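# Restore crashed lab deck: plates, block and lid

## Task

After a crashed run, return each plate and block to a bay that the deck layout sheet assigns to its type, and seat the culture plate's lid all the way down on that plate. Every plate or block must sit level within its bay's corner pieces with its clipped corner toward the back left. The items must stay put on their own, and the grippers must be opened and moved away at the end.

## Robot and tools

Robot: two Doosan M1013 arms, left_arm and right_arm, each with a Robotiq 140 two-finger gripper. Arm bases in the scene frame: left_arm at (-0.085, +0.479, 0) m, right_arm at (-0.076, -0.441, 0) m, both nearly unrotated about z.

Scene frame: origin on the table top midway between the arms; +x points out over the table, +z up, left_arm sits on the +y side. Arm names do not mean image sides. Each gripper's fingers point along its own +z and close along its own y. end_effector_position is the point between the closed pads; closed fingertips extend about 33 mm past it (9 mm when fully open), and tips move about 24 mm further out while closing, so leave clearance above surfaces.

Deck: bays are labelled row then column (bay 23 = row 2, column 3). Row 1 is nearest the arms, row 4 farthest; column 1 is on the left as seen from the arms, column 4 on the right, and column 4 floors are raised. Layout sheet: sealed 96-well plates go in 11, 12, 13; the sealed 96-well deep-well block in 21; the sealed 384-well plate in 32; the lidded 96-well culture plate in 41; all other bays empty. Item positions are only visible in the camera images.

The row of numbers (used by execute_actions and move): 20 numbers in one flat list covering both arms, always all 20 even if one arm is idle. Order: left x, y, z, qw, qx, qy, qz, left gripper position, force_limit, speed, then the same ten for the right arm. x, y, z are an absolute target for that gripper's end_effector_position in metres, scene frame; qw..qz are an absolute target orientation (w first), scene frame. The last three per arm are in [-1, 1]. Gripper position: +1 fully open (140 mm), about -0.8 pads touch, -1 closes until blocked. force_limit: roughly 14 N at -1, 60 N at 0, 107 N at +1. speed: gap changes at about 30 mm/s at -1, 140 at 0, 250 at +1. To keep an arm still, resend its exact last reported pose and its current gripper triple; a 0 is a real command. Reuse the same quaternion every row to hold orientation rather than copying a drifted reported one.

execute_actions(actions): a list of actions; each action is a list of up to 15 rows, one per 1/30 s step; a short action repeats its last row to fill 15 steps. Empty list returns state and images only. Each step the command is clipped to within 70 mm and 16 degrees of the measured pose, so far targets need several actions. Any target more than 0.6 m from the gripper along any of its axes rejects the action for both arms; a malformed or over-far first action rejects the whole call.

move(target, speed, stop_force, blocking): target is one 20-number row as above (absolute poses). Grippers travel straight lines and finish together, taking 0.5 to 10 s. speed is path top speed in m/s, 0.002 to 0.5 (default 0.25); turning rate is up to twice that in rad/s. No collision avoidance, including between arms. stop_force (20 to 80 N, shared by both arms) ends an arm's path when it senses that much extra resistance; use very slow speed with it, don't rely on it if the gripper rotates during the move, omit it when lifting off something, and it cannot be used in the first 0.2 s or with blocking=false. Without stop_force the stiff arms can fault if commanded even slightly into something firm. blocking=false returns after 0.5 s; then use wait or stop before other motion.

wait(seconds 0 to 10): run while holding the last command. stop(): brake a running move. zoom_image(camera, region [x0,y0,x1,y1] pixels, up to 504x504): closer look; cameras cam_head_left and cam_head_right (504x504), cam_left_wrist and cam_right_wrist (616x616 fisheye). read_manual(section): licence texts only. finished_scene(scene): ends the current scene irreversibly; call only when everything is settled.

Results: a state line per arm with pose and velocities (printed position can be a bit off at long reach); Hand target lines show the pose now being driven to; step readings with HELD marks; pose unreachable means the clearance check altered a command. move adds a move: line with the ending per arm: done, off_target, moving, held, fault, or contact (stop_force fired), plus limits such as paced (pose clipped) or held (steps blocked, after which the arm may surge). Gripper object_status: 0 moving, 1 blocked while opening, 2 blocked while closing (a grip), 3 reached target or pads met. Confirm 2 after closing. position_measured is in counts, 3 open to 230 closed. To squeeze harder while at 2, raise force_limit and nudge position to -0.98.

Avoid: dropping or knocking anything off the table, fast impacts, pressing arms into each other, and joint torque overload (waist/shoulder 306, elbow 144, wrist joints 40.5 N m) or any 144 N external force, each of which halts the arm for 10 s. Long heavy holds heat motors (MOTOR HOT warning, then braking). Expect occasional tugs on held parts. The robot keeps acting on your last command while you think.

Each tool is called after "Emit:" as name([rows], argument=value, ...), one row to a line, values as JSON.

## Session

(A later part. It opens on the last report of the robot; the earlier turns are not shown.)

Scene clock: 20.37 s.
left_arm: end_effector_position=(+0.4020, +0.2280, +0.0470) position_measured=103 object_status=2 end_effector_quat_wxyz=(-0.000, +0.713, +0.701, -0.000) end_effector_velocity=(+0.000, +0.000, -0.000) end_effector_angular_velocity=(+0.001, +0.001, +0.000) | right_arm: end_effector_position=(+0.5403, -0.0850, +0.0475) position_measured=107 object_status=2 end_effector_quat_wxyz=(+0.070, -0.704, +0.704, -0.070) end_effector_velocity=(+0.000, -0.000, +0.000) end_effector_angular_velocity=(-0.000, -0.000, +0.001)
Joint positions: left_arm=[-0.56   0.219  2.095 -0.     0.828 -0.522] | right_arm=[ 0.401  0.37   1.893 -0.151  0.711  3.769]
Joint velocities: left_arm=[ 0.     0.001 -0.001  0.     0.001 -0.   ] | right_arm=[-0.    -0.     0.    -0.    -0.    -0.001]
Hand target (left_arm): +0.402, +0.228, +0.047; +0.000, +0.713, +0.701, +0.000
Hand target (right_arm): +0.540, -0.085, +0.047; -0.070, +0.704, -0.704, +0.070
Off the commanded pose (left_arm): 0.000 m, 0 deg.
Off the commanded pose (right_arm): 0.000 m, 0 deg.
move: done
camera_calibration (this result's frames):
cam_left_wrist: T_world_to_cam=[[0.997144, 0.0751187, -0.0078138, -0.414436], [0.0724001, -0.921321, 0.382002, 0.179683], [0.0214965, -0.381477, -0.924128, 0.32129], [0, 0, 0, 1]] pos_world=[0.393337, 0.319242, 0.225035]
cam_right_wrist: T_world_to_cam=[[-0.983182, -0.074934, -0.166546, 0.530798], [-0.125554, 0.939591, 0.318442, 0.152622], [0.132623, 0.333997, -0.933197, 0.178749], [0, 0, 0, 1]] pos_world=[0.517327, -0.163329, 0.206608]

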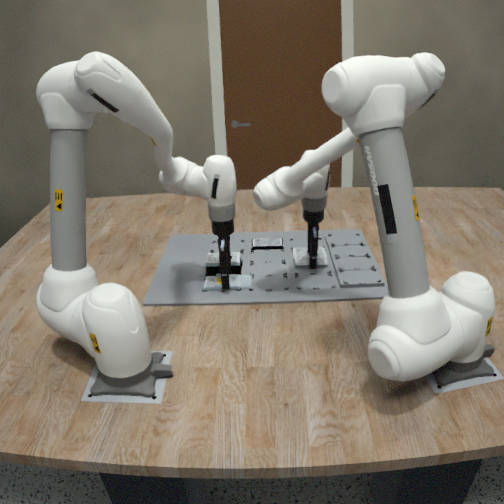

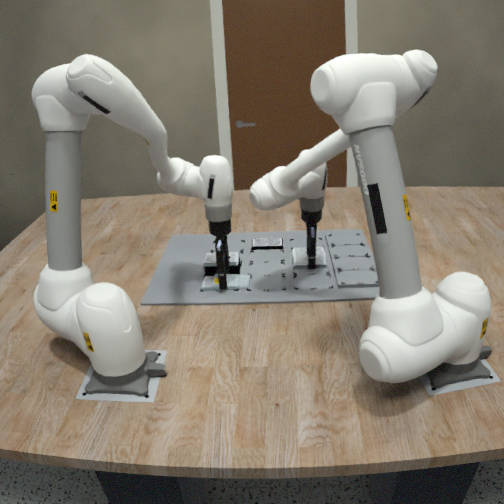

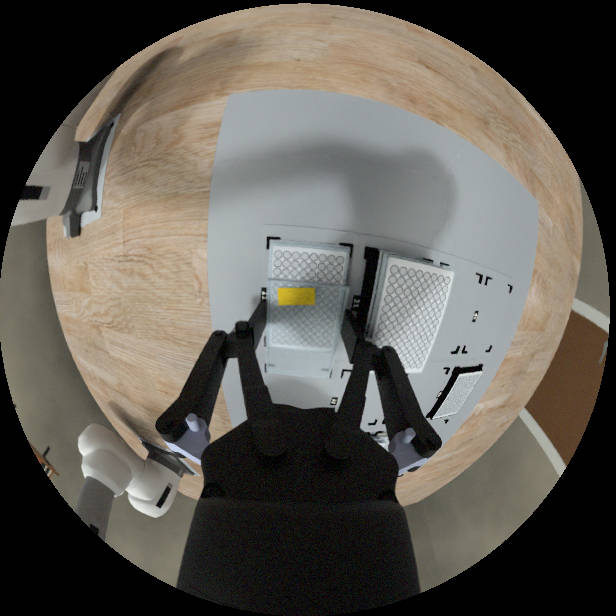

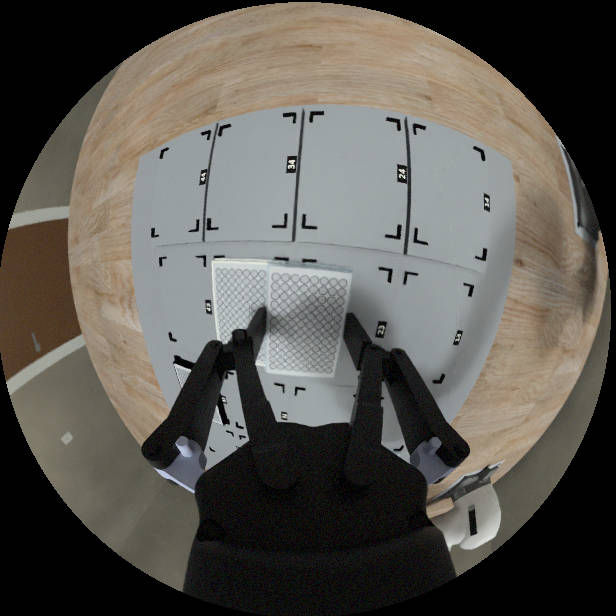

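Emit:
move(target=[0.402,0.245,0.050,0,0.7133,0.7009,0,-1,-0.5,-0.6,0.536,-0.085,0.062,-0.0702,0.7036,-0.7036,0.0702,-1,0,-0.6], speed=0.04)

Emit:
move(target=[0.4022,0.262,0.050,0,0.7133,0.7009,0,-1,-0.5,-0.6,0.512,-0.085,0.054,0,0.7071,-0.7071,0,-1,0,-0.6], speed=0.08)

Emit:
zoom_image(camera="cam_left_wrist", region=[230, 240, 390, 400])

Emit:
zoom_image(camera="cam_right_wrist", region=[230, 240, 390, 400])

Emit:
zoom_image(camera="cam_head_left", region=[190, 220, 350, 300])

Scene clock: 21.47 s.
left_arm: end_effector_position=(+0.4020, +0.2450, +0.0500) position_measured=103 object_status=2 end_effector_quat_wxyz=(+0.000, +0.713, +0.701, +0.000) end_effector_velocity=(+0.000, -0.001, +0.001) end_effector_angular_velocity=(-0.002, -0.001, +0.000) | right_arm: end_effector_position=(+0.5360, -0.0850, +0.0620) position_measured=108 object_status=2 end_effector_quat_wxyz=(+0.070, -0.704, +0.704, -0.070) end_effector_velocity=(+0.000, -0.000, +0.000) end_effector_angular_velocity=(+0.001, -0.001, -0.000)
Joint positions: left_arm=[-0.533  0.205  2.106 -0.     0.831 -0.495] | right_arm=[ 0.404  0.35   1.89  -0.148  0.734  3.767]
Joint velocities: left_arm=[-0.    -0.001 -0.001 -0.002  0.001  0.001] | right_arm=[-0.001 -0.    -0.     0.    -0.001 -0.001]
Hand target (left_arm): +0.402, +0.245, +0.050; +0.000, +0.713, +0.701, -0.000
Hand target (right_arm): +0.536, -0.085, +0.062; -0.070, +0.704, -0.704, +0.070
Off the commanded pose (left_arm): 0.000 m, 0 deg.
Off the commanded pose (right_arm): 0.000 m, 0 deg.
move: done
camera_calibration (this result's frames):
cam_left_wrist: T_world_to_cam=[[0.997143, 0.0751328, -0.00777262, -0.415772], [0.0723968, -0.92131, 0.382029, 0.194201], [0.0215419, -0.3815, -0.924118, 0.330577], [0, 0, 0, 1]] pos_world=[0.393403, 0.336273, 0.22807]
cam_right_wrist: T_world_to_cam=[[-0.983178, -0.074929, -0.166575, 0.529012], [-0.12556, 0.939589, 0.318446, 0.147442], [0.132651, 0.334004, -0.933191, 0.19285], [0, 0, 0, 1]] pos_world=[0.513044, -0.163309, 0.221134]

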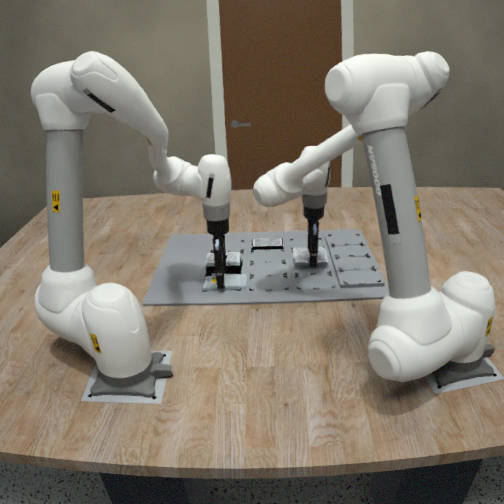

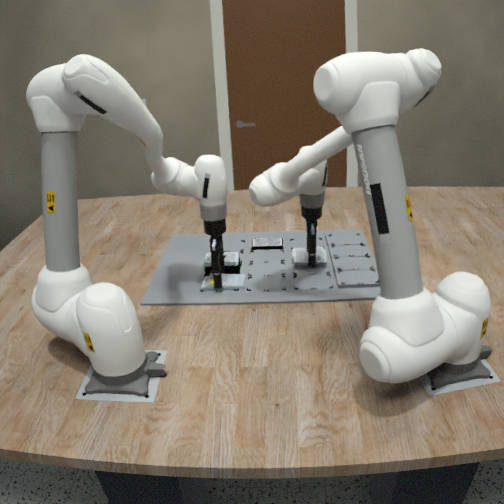

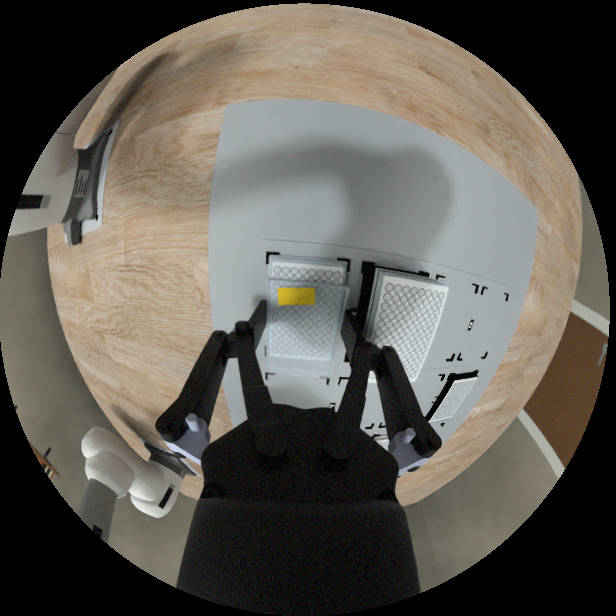

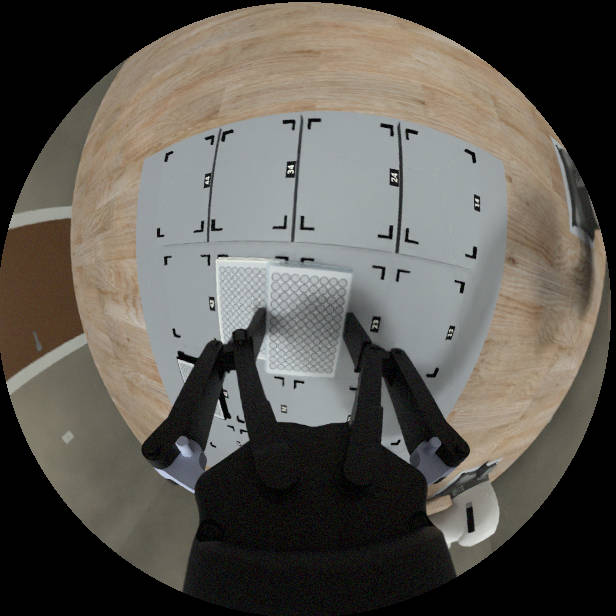

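Scene clock: 22.97 s.
left_arm: end_effector_position=(+0.4022, +0.2620, +0.0500) position_measured=103 object_status=2 end_effector_quat_wxyz=(+0.000, +0.713, +0.701, +0.000) end_effector_velocity=(+0.000, +0.000, -0.000) end_effector_angular_velocity=(+0.001, -0.001, -0.001) | right_arm: end_effector_position=(+0.5120, -0.0850, +0.0539) position_measured=108 object_status=2 end_effector_quat_wxyz=(+0.000, -0.707, +0.707, +0.000) end_effector_velocity=(+0.000, -0.000, +0.000) end_effector_angular_velocity=(-0.000, +0.000, -0.001)
Joint positions: left_arm=[-0.505  0.195  2.119  0.     0.828 -0.467] | right_arm=[0.374 0.398 1.82  0.    0.922 3.635]
Joint velocities: left_arm=[-0.     0.     0.     0.002 -0.001 -0.001] | right_arm=[-0.001 -0.    -0.     0.     0.     0.   ]
Hand target (left_arm): +0.402, +0.262, +0.050; +0.000, +0.713, +0.701, +0.000
Hand target (right_arm): +0.512, -0.085, +0.054; -0.000, +0.707, -0.707, -0.000
Off the commanded pose (left_arm): 0.000 m, 0 deg.
Off the commanded pose (right_arm): 0.000 m, 0 deg.
move: done
camera_calibration (this result's frames):
cam_left_wrist: T_world_to_cam=[[0.997145, 0.0751141, -0.00776976, -0.417234], [0.0723785, -0.921314, 0.382023, 0.209857], [0.0215369, -0.381495, -0.92412, 0.337061], [0, 0, 0, 1]] pos_world=[0.393594, 0.353271, 0.228073]
cam_right_wrist: T_world_to_cam=[[-0.996713, -0.0748833, 0.0309167, 0.50034], [-0.0601283, 0.939524, 0.337164, 0.112549], [-0.054295, 0.334197, -0.940938, 0.284647], [0, 0, 0, 1]] pos_world=[0.520917, -0.163404, 0.214419]

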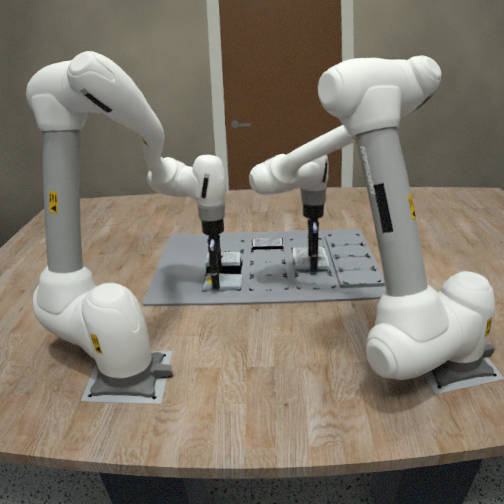

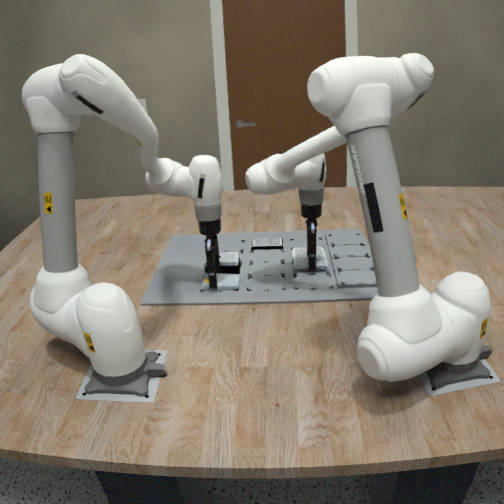

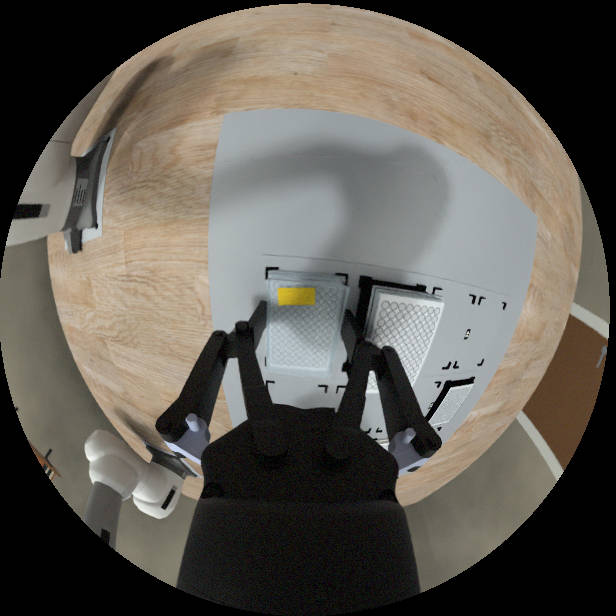

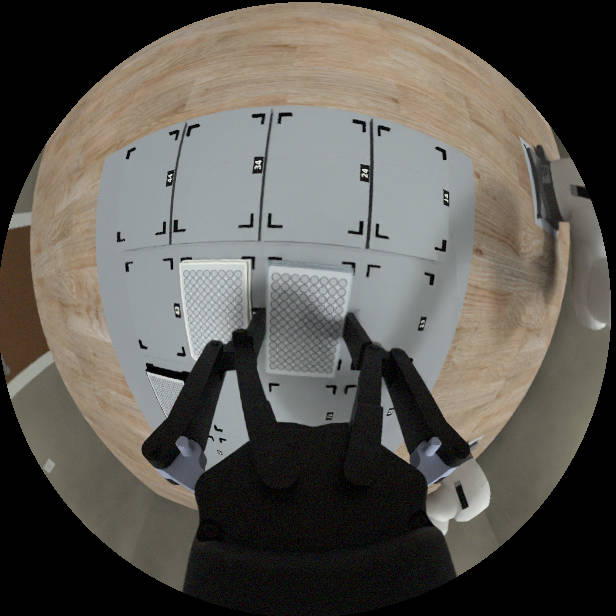

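Region (230, 240, 390, 400) of cam_left_wrist's 616x616 image, scaled by 3.150, with more detail than that image has.

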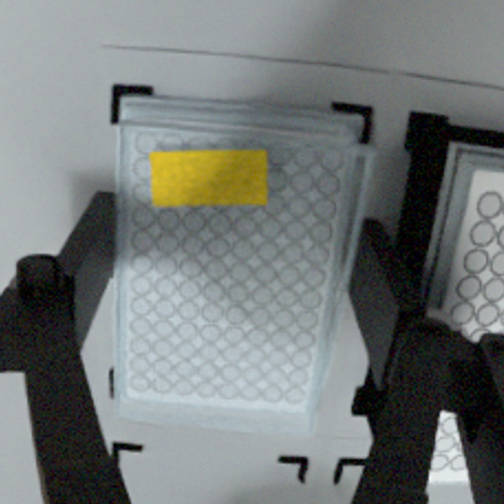

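Region (230, 240, 390, 400) of cam_right_wrist's 616x616 image, scaled by 3.150, with more detail than that image has.

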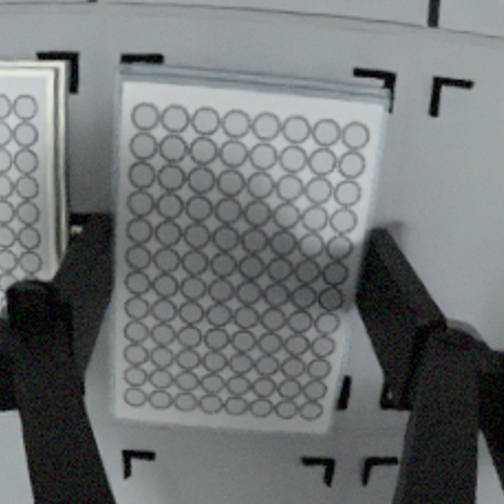

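Region (190, 220, 350, 300) of cam_head_left's 504x504 image, scaled by 3.150, with more detail than that image has.

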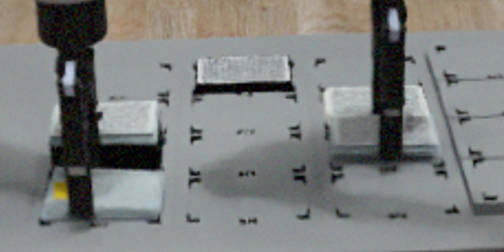

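Emit:
move(target=[0.4012,0.267,0.049,0,0.7102,0.7040,0,-1,-0.5,-0.6,0.510,-0.0845,0.047,0,0.7071,-0.7071,0,-1,0,-0.6], speed=0.012)

Emit:
zoom_image(camera="cam_left_wrist", region=[230, 240, 390, 400])

Emit:
zoom_image(camera="cam_right_wrist", region=[230, 240, 390, 400])

Emit:
zoom_image(camera="cam_head_left", region=[195, 265, 255, 300])

Scene clock: 24.30 s.
left_arm: end_effector_position=(+0.4012, +0.2670, +0.0490) position_measured=103 object_status=2 end_effector_quat_wxyz=(+0.000, +0.710, +0.704, +0.000) end_effector_velocity=(-0.001, -0.000, +0.001) end_effector_angular_velocity=(-0.001, +0.000, +0.000) | right_arm: end_effector_position=(+0.5100, -0.0845, +0.0470) position_measured=108 object_status=2 end_effector_quat_wxyz=(-0.000, -0.707, +0.707, +0.000) end_effector_velocity=(-0.000, -0.000, +0.000) end_effector_angular_velocity=(-0.001, +0.000, -0.000)
Joint positions: left_arm=[-0.497  0.192  2.125  0.     0.824 -0.468] | right_arm=[0.376 0.404 1.828 0.    0.91  3.637]
Joint velocities: left_arm=[-0.    -0.002  0.001 -0.001  0.001  0.   ] | right_arm=[-0.     0.    -0.    -0.001  0.001  0.   ]
Hand target (left_arm): +0.401, +0.267, +0.049; +0.000, +0.710, +0.704, +0.000
Hand target (right_arm): +0.510, -0.084, +0.047; -0.000, +0.707, -0.707, -0.000
Off the commanded pose (left_arm): 0.000 m, 0 deg.
Off the commanded pose (right_arm): 0.000 m, 0 deg.
move: done
camera_calibration (this result's frames):
cam_left_wrist: T_world_to_cam=[[0.996448, 0.0838548, -0.00776523, -0.418652], [0.0804527, -0.920643, 0.382026, 0.21149], [0.0248857, -0.381294, -0.924119, 0.336666], [0, 0, 0, 1]] pos_world=[0.391772, 0.358181, 0.227074]
cam_right_wrist: T_world_to_cam=[[-0.996706, -0.0749383, 0.0310166, 0.498567], [-0.0601573, 0.939588, 0.336981, 0.114279], [-0.0543956, 0.334005, -0.941001, 0.277867], [0, 0, 0, 1]] pos_world=[0.518914, -0.162822, 0.207499]

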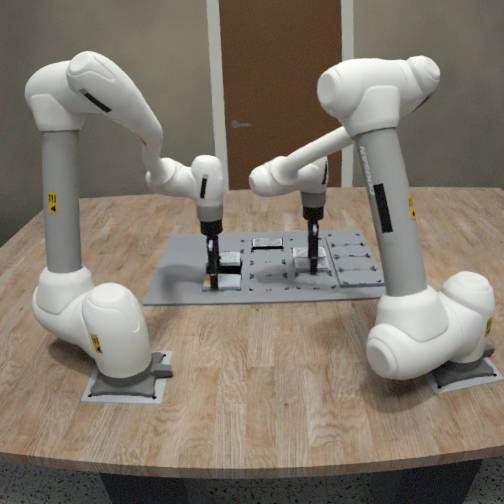

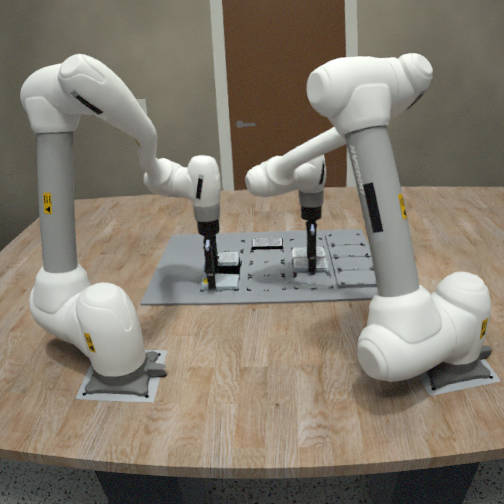

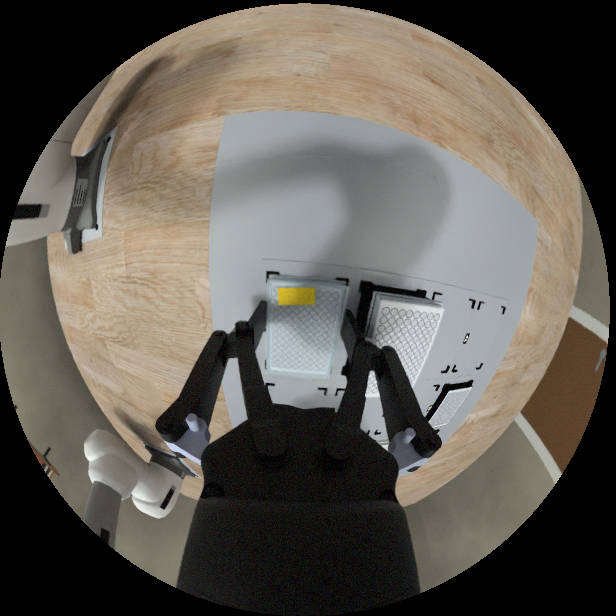

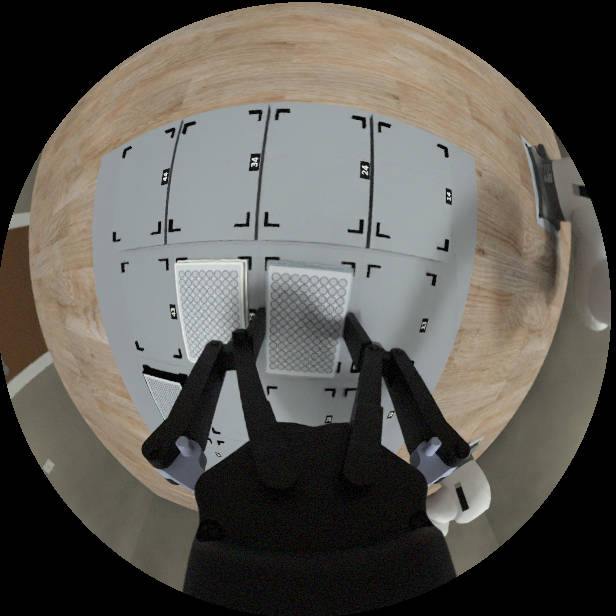

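Region (230, 240, 390, 400) of cam_left_wrist's 616x616 image, scaled by 3.150, with more detail than that image has.

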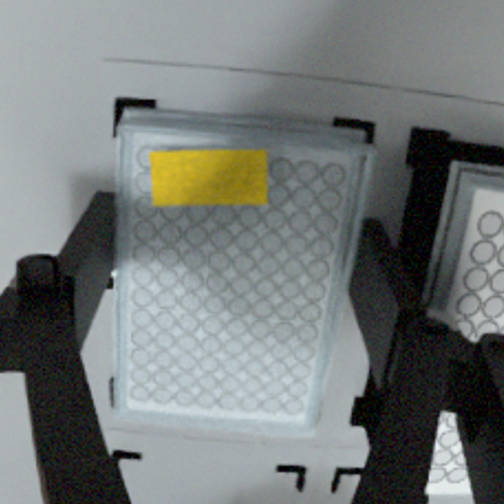

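Region (230, 240, 390, 400) of cam_right_wrist's 616x616 image, scaled by 3.150, with more detail than that image has.

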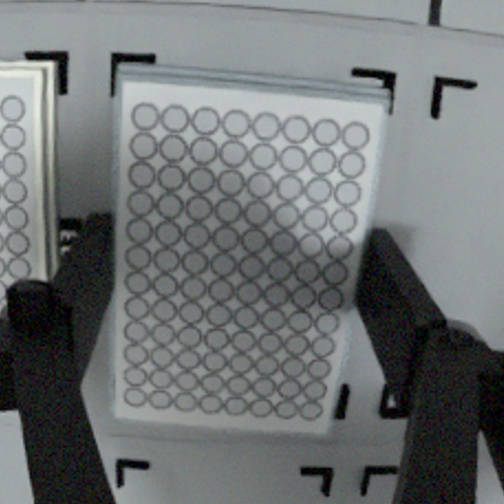

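Region (195, 265, 255, 300) of cam_head_left's 504x504 image, scaled by 8.400, with more detail than that image has; it fills the top 294 rows of this view, and the rest is white.

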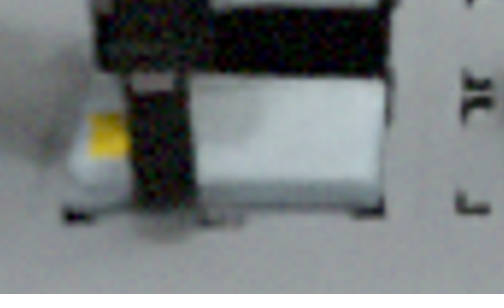

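Emit:
execute_actions(actions=[])

Scene clock: 25.97 s.
left_arm: end_effector_position=(+0.4012, +0.2670, +0.0490) position_measured=103 object_status=2 end_effector_quat_wxyz=(+0.000, +0.710, +0.704, +0.000) end_effector_velocity=(+0.000, -0.000, +0.000) end_effector_angular_velocity=(+0.000, -0.001, +0.000) | right_arm: end_effector_position=(+0.5100, -0.0845, +0.0470) position_measured=108 object_status=2 end_effector_quat_wxyz=(-0.000, -0.707, +0.707, +0.000) end_effector_velocity=(-0.000, -0.001, +0.000) end_effector_angular_velocity=(-0.000, +0.001, -0.001)
Joint positions: left_arm=[-0.497  0.192  2.125  0.     0.824 -0.468] | right_arm=[0.376 0.404 1.828 0.    0.91  3.637]
Joint velocities: left_arm=[-0.    -0.     0.     0.001 -0.    -0.001] | right_arm=[-0.001 -0.    -0.     0.     0.001 -0.   ]
Hand target (left_arm): +0.401, +0.267, +0.049; +0.000, +0.710, +0.704, +0.000
Hand target (right_arm): +0.510, -0.084, +0.047; -0.000, +0.707, -0.707, -0.000
Off the commanded pose (left_arm): 0.000 m, 0 deg.
Off the commanded pose (right_arm): 0.000 m, 0 deg.
camera_calibration (this result's frames):
cam_left_wrist: T_world_to_cam=[[0.996448, 0.0838562, -0.00777038, -0.418649], [0.0804559, -0.920644, 0.382023, 0.211492], [0.0248812, -0.381291, -0.92412, 0.336666], [0, 0, 0, 1]] pos_world=[0.391769, 0.358183, 0.227072]
cam_right_wrist: T_world_to_cam=[[-0.996705, -0.0749457, 0.0310101, 0.498569], [-0.0601669, 0.93959, 0.336972, 0.114287], [-0.0543914, 0.333996, -0.941004, 0.277865], [0, 0, 0, 1]] pos_world=[0.518916, -0.162823, 0.2075]

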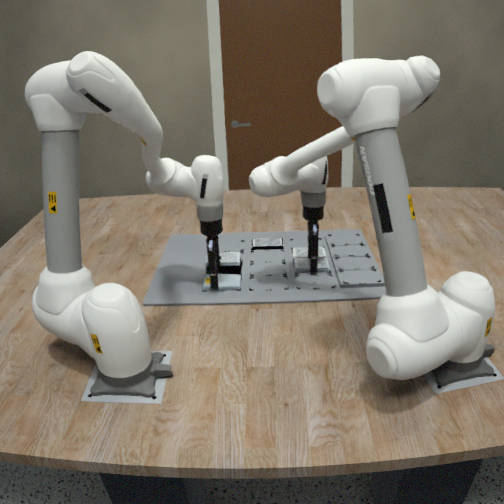

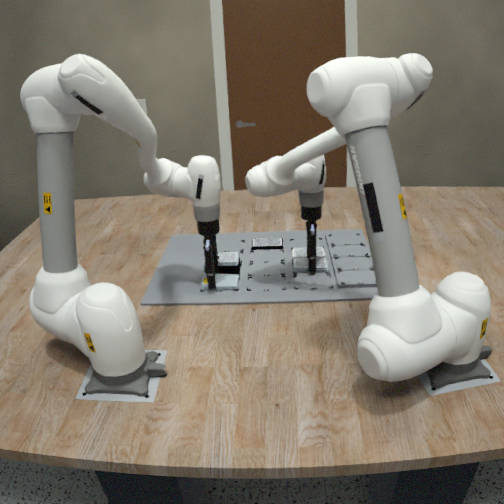

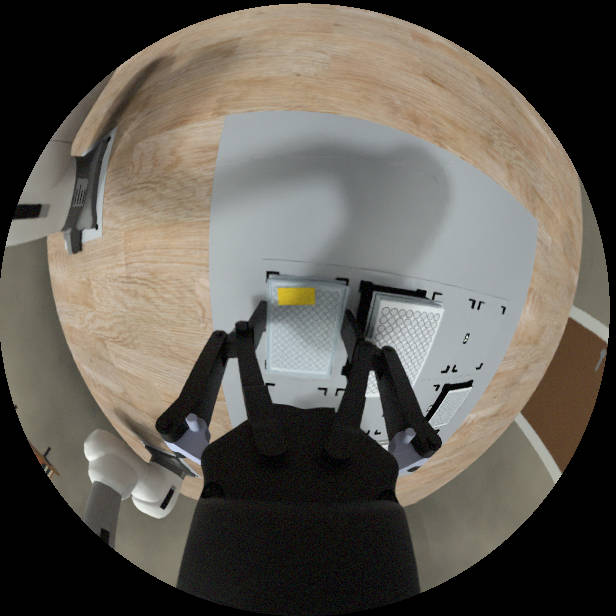

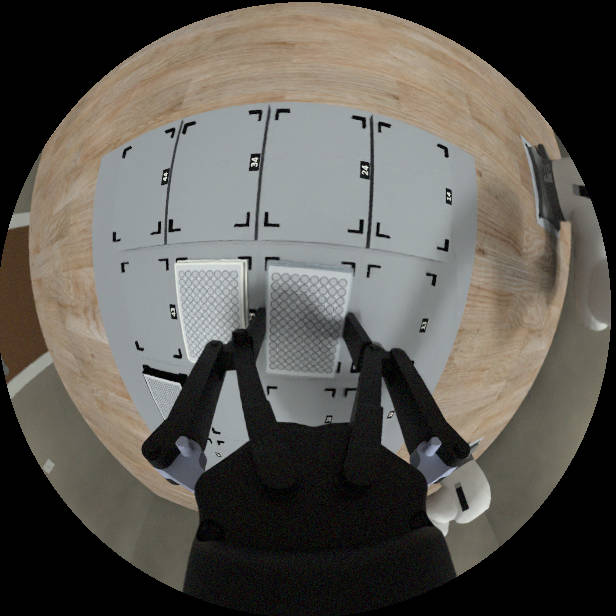

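Emit:
move(target=[0.4012,0.2675,0.036,0,0.7102,0.7040,0,-1,-0.5,-0.6,0.510,-0.0845,0.035,0,0.7071,-0.7071,0,-1,0,-0.6], speed=0.005, stop_force=20)

Emit:
zoom_image(camera="cam_left_wrist", region=[230,240,390,400])

Emit:
zoom_image(camera="cam_right_wrist", region=[230,240,390,400])

Scene clock: 27.57 s.
left_arm: end_effector_position=(+0.4012, +0.2672, +0.0438) position_measured=103 object_status=2 end_effector_quat_wxyz=(-0.000, +0.710, +0.704, -0.000) end_effector_velocity=(-0.001, +0.001, -0.000) end_effector_angular_velocity=(+0.001, +0.003, +0.001) | right_arm: end_effector_position=(+0.5100, -0.0845, +0.0428) position_measured=108 object_status=2 end_effector_quat_wxyz=(+0.000, -0.707, +0.707, -0.000) end_effector_velocity=(+0.000, +0.000, +0.001) end_effector_angular_velocity=(+0.000, -0.001, -0.002)
Joint positions: left_arm=[-0.497  0.199  2.129  0.     0.814 -0.468] | right_arm=[ 0.376  0.408  1.831 -0.     0.903  3.637]
Joint velocities: left_arm=[ 0.001  0.    -0.    -0.001  0.003  0.001] | right_arm=[-0.    -0.001 -0.     0.     0.     0.002]
Hand target (left_arm): +0.401, +0.267, +0.044; -0.000, +0.710, +0.704, +0.000
Hand target (right_arm): +0.510, -0.084, +0.043; -0.000, +0.707, -0.707, +0.000
Off the commanded pose (left_arm): 0.008 m, 0 deg.
Off the commanded pose (right_arm): 0.008 m, 0 deg.
move: contact (left_arm, right_arm)
camera_calibration (this result's frames):
cam_left_wrist: T_world_to_cam=[[0.996444, 0.0838907, -0.00791672, -0.418663], [0.0805459, -0.920671, 0.381938, 0.213656], [0.0247523, -0.381217, -0.924154, 0.332017], [0, 0, 0, 1]] pos_world=[0.391747, 0.3584, 0.221917]
cam_right_wrist: T_world_to_cam=[[-0.996707, -0.0749265, 0.0309868, 0.498712], [-0.0601564, 0.93959, 0.336976, 0.11568], [-0.0543633, 0.334002, -0.941003, 0.273935], [0, 0, 0, 1]] pos_world=[0.518921, -0.16282, 0.203339]

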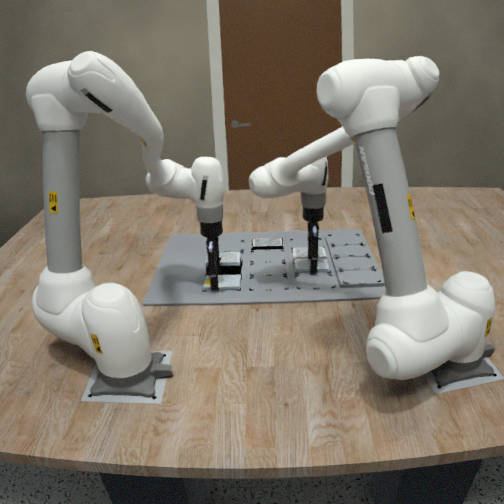

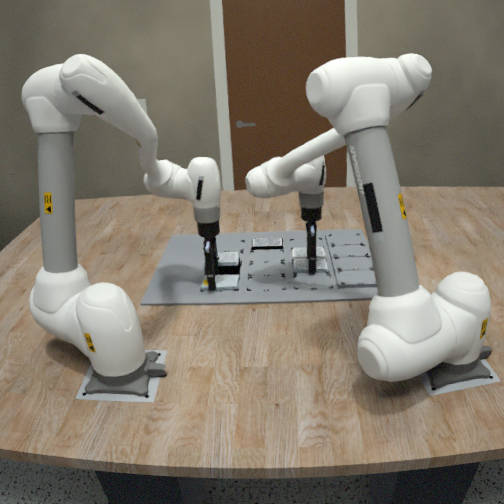

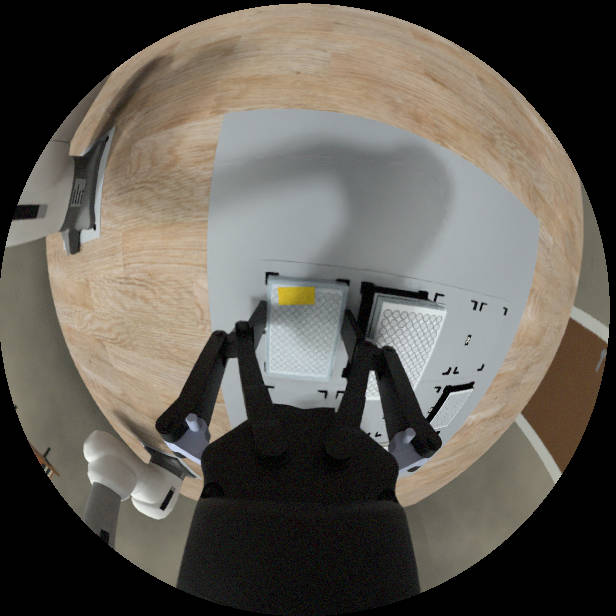

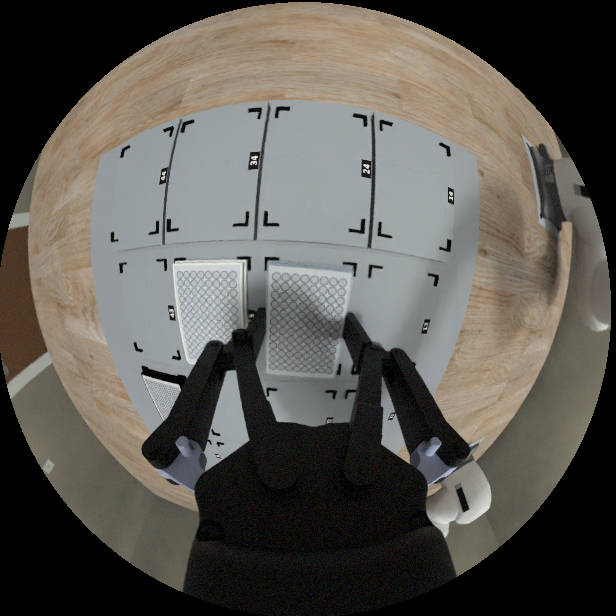

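Region (230, 240, 390, 400) of cam_left_wrist's 616x616 image, scaled by 3.150, with more detail than that image has.

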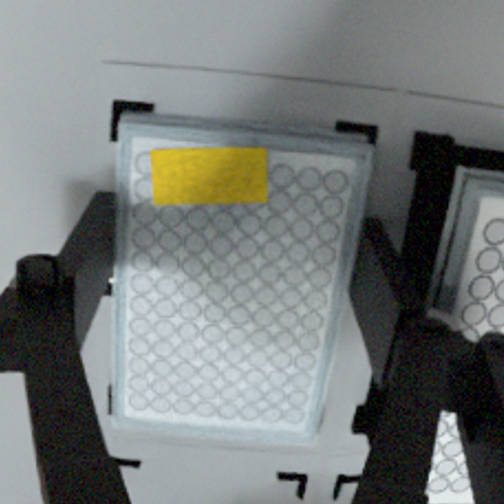

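Region (230, 240, 390, 400) of cam_right_wrist's 616x616 image, scaled by 3.150, with more detail than that image has.

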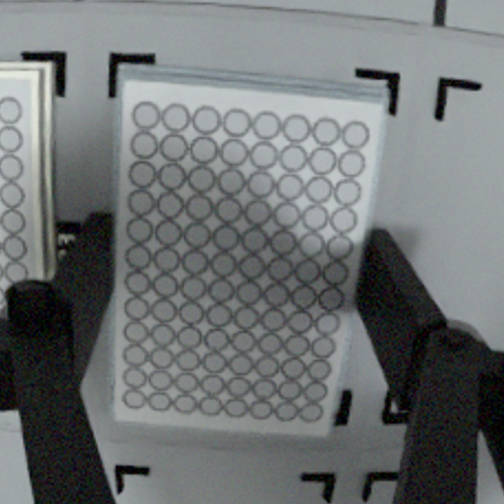

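Emit:
move(target=[0.4012,0.2672,0.0445,0,0.7102,0.7040,0,0.3,-0.5,-0.6,0.510,-0.0845,0.0435,0,0.7071,-0.7071,0,0.3,0,-0.6], speed=0.01)

Emit:
move(target=[0.4012,0.2672,0.12,0,0.7102,0.7040,0,0.45,-0.5,-0.6,0.510,-0.0845,0.11,0,0.7071,-0.7071,0,0.3,0,-0.6], speed=0.1)

Emit:
zoom_image(camera="cam_left_wrist", region=[220,230,420,430])

Emit:
zoom_image(camera="cam_right_wrist", region=[200,230,400,430])

Scene clock: 29.30 s.
left_arm: end_effector_position=(+0.4012, +0.2672, +0.0445) position_measured=91 object_status=3 end_effector_quat_wxyz=(-0.000, +0.710, +0.704, +0.000) end_effector_velocity=(-0.000, -0.000, +0.000) end_effector_angular_velocity=(-0.001, -0.000, -0.001) | right_arm: end_effector_position=(+0.5100, -0.0845, +0.0435) position_measured=91 object_status=3 end_effector_quat_wxyz=(-0.000, -0.707, +0.707, +0.000) end_effector_velocity=(-0.000, +0.001, +0.000) end_effector_angular_velocity=(+0.000, +0.000, -0.000)
Joint positions: left_arm=[-0.497  0.198  2.129  0.     0.815 -0.468] | right_arm=[0.376 0.407 1.83  0.    0.904 3.637]
Joint velocities: left_arm=[-0.    -0.001  0.    -0.001  0.     0.002] | right_arm=[ 0.001  0.    -0.     0.    -0.     0.001]
Hand target (left_arm): +0.401, +0.267, +0.045; +0.000, +0.710, +0.704, -0.000
Hand target (right_arm): +0.510, -0.085, +0.044; +0.000, +0.707, -0.707, +0.000
Off the commanded pose (left_arm): 0.000 m, 0 deg.
Off the commanded pose (right_arm): 0.000 m, 0 deg.
move: done
camera_calibration (this result's frames):
cam_left_wrist: T_world_to_cam=[[0.996444, 0.0838902, -0.00779727, -0.418703], [0.0804981, -0.920647, 0.382007, 0.213396], [0.0248681, -0.381277, -0.924126, 0.332575], [0, 0, 0, 1]] pos_world=[0.391766, 0.35839, 0.222558]
cam_right_wrist: T_world_to_cam=[[-0.996707, -0.0749261, 0.0309997, 0.498682], [-0.060152, 0.939592, 0.33697, 0.115457], [-0.054375, 0.333996, -0.941005, 0.274572], [0, 0, 0, 1]] pos_world=[0.518914, -0.162824, 0.204009]

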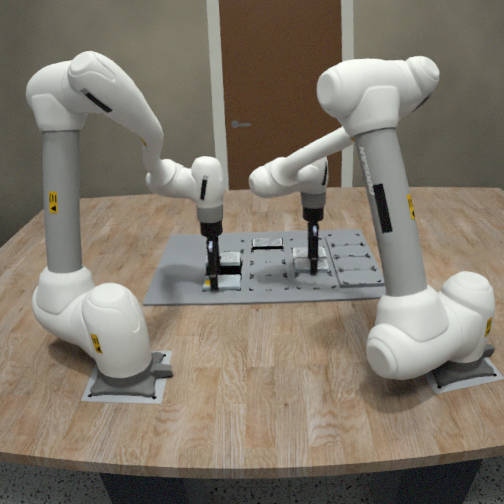

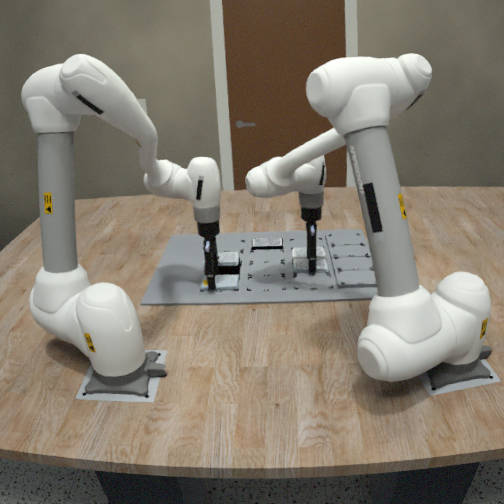

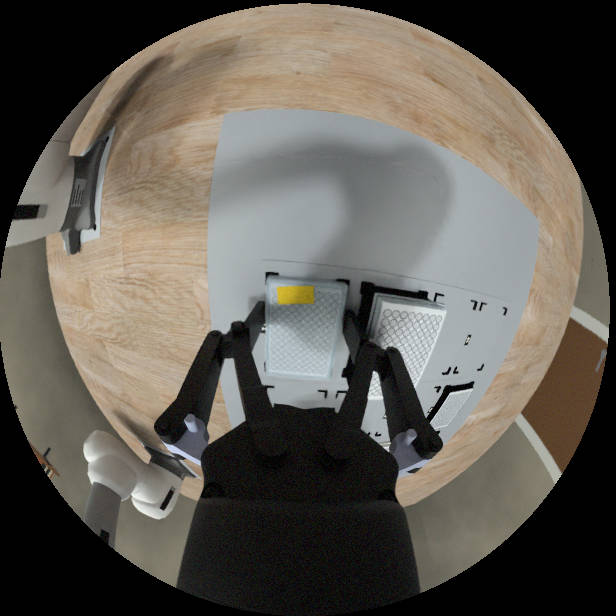

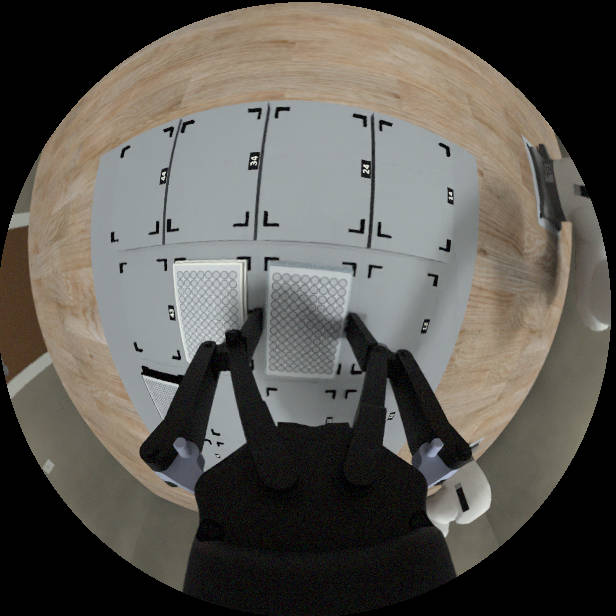

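Scene clock: 30.33 s.
left_arm: end_effector_position=(+0.4012, +0.2672, +0.1201) position_measured=72 object_status=3 end_effector_quat_wxyz=(+0.000, +0.710, +0.704, -0.000) end_effector_velocity=(+0.001, -0.000, +0.000) end_effector_angular_velocity=(+0.000, -0.002, -0.000) | right_arm: end_effector_position=(+0.5100, -0.0845, +0.1100) position_measured=91 object_status=3 end_effector_quat_wxyz=(-0.000, -0.707, +0.707, -0.000) end_effector_velocity=(+0.000, -0.000, +0.000) end_effector_angular_velocity=(-0.001, +0.000, -0.000)
Joint positions: left_arm=[-0.497  0.11   2.062 -0.     0.97  -0.467] | right_arm=[ 0.376  0.344  1.78  -0.     1.018  3.637]
Joint velocities: left_arm=[ 0.     0.001 -0.002  0.001 -0.001 -0.   ] | right_arm=[ 0.     0.    -0.001 -0.001  0.001  0.001]
Hand target (left_arm): +0.401, +0.267, +0.120; +0.000, +0.710, +0.704, -0.000
Hand target (right_arm): +0.510, -0.085, +0.110; +0.000, +0.707, -0.707, +0.000
Off the commanded pose (left_arm): 0.000 m, 0 deg.
Off the commanded pose (right_arm): 0.000 m, 0 deg.
move: done
camera_calibration (this result's frames):
cam_left_wrist: T_world_to_cam=[[0.996449, 0.0838419, -0.00777126, -0.41813], [0.0804422, -0.920631, 0.382058, 0.184512], [0.024878, -0.381326, -0.924106, 0.40241], [0, 0, 0, 1]] pos_world=[0.391791, 0.358374, 0.298126]
cam_right_wrist: T_world_to_cam=[[-0.99671, -0.0748997, 0.0309826, 0.496629], [-0.0601359, 0.939611, 0.336919, 0.0930516], [-0.0543467, 0.333947, -0.941024, 0.337176], [0, 0, 0, 1]] pos_world=[0.518915, -0.162834, 0.270553]

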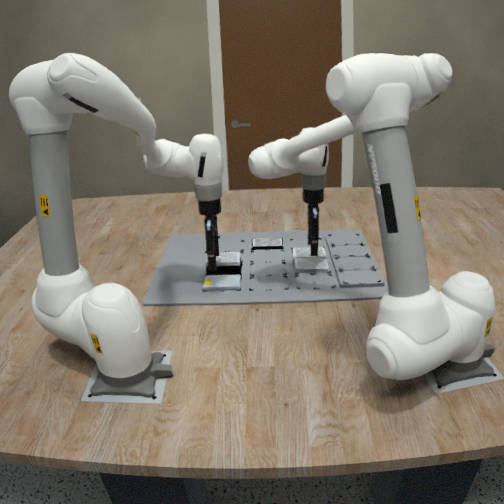

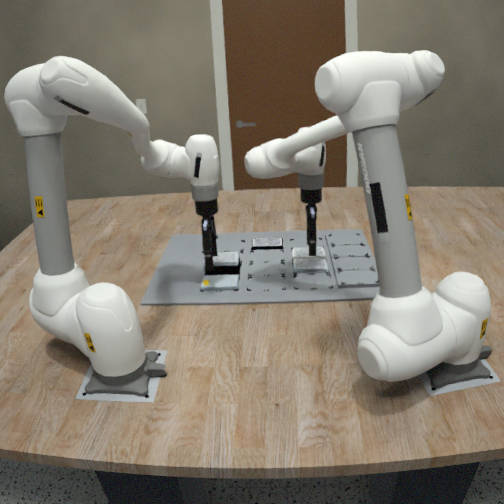

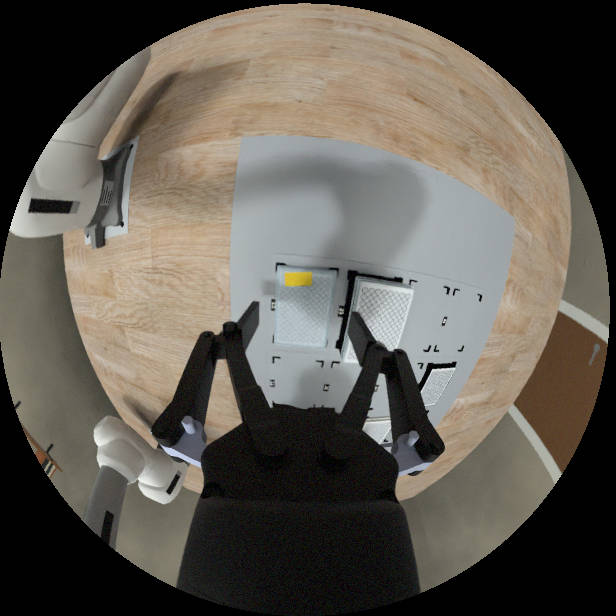

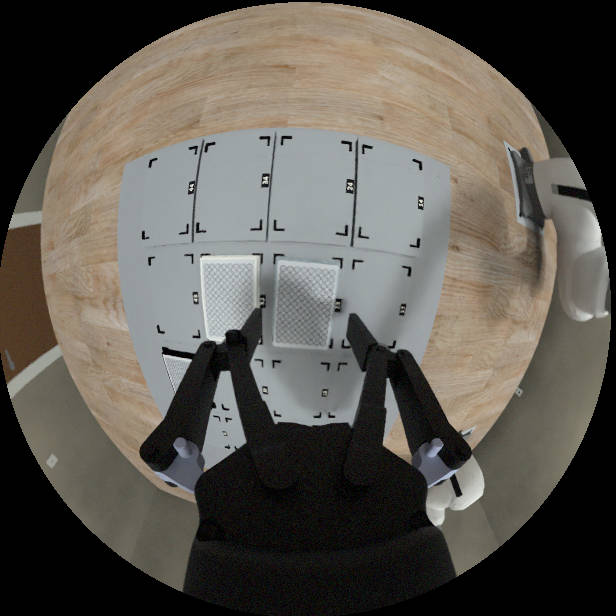

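Region (220, 230, 420, 430) of cam_left_wrist's 616x616 image, scaled by 2.520, with more detail than that image has.

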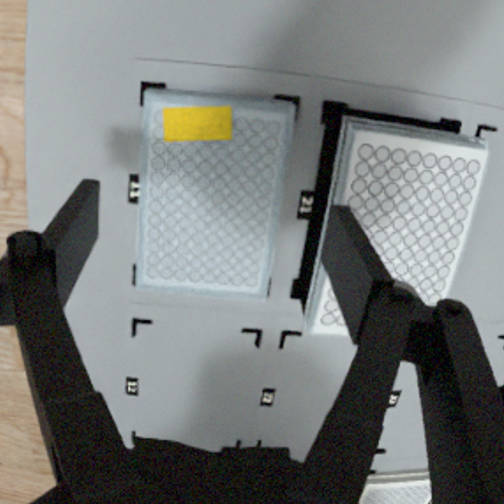

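Region (200, 230, 400, 430) of cam_right_wrist's 616x616 image, scaled by 2.520, with more detail than that image has.

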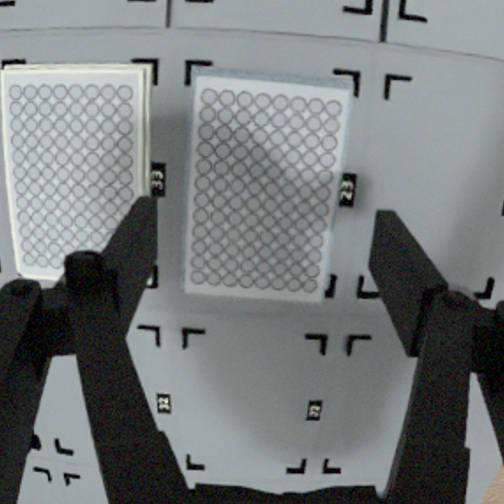

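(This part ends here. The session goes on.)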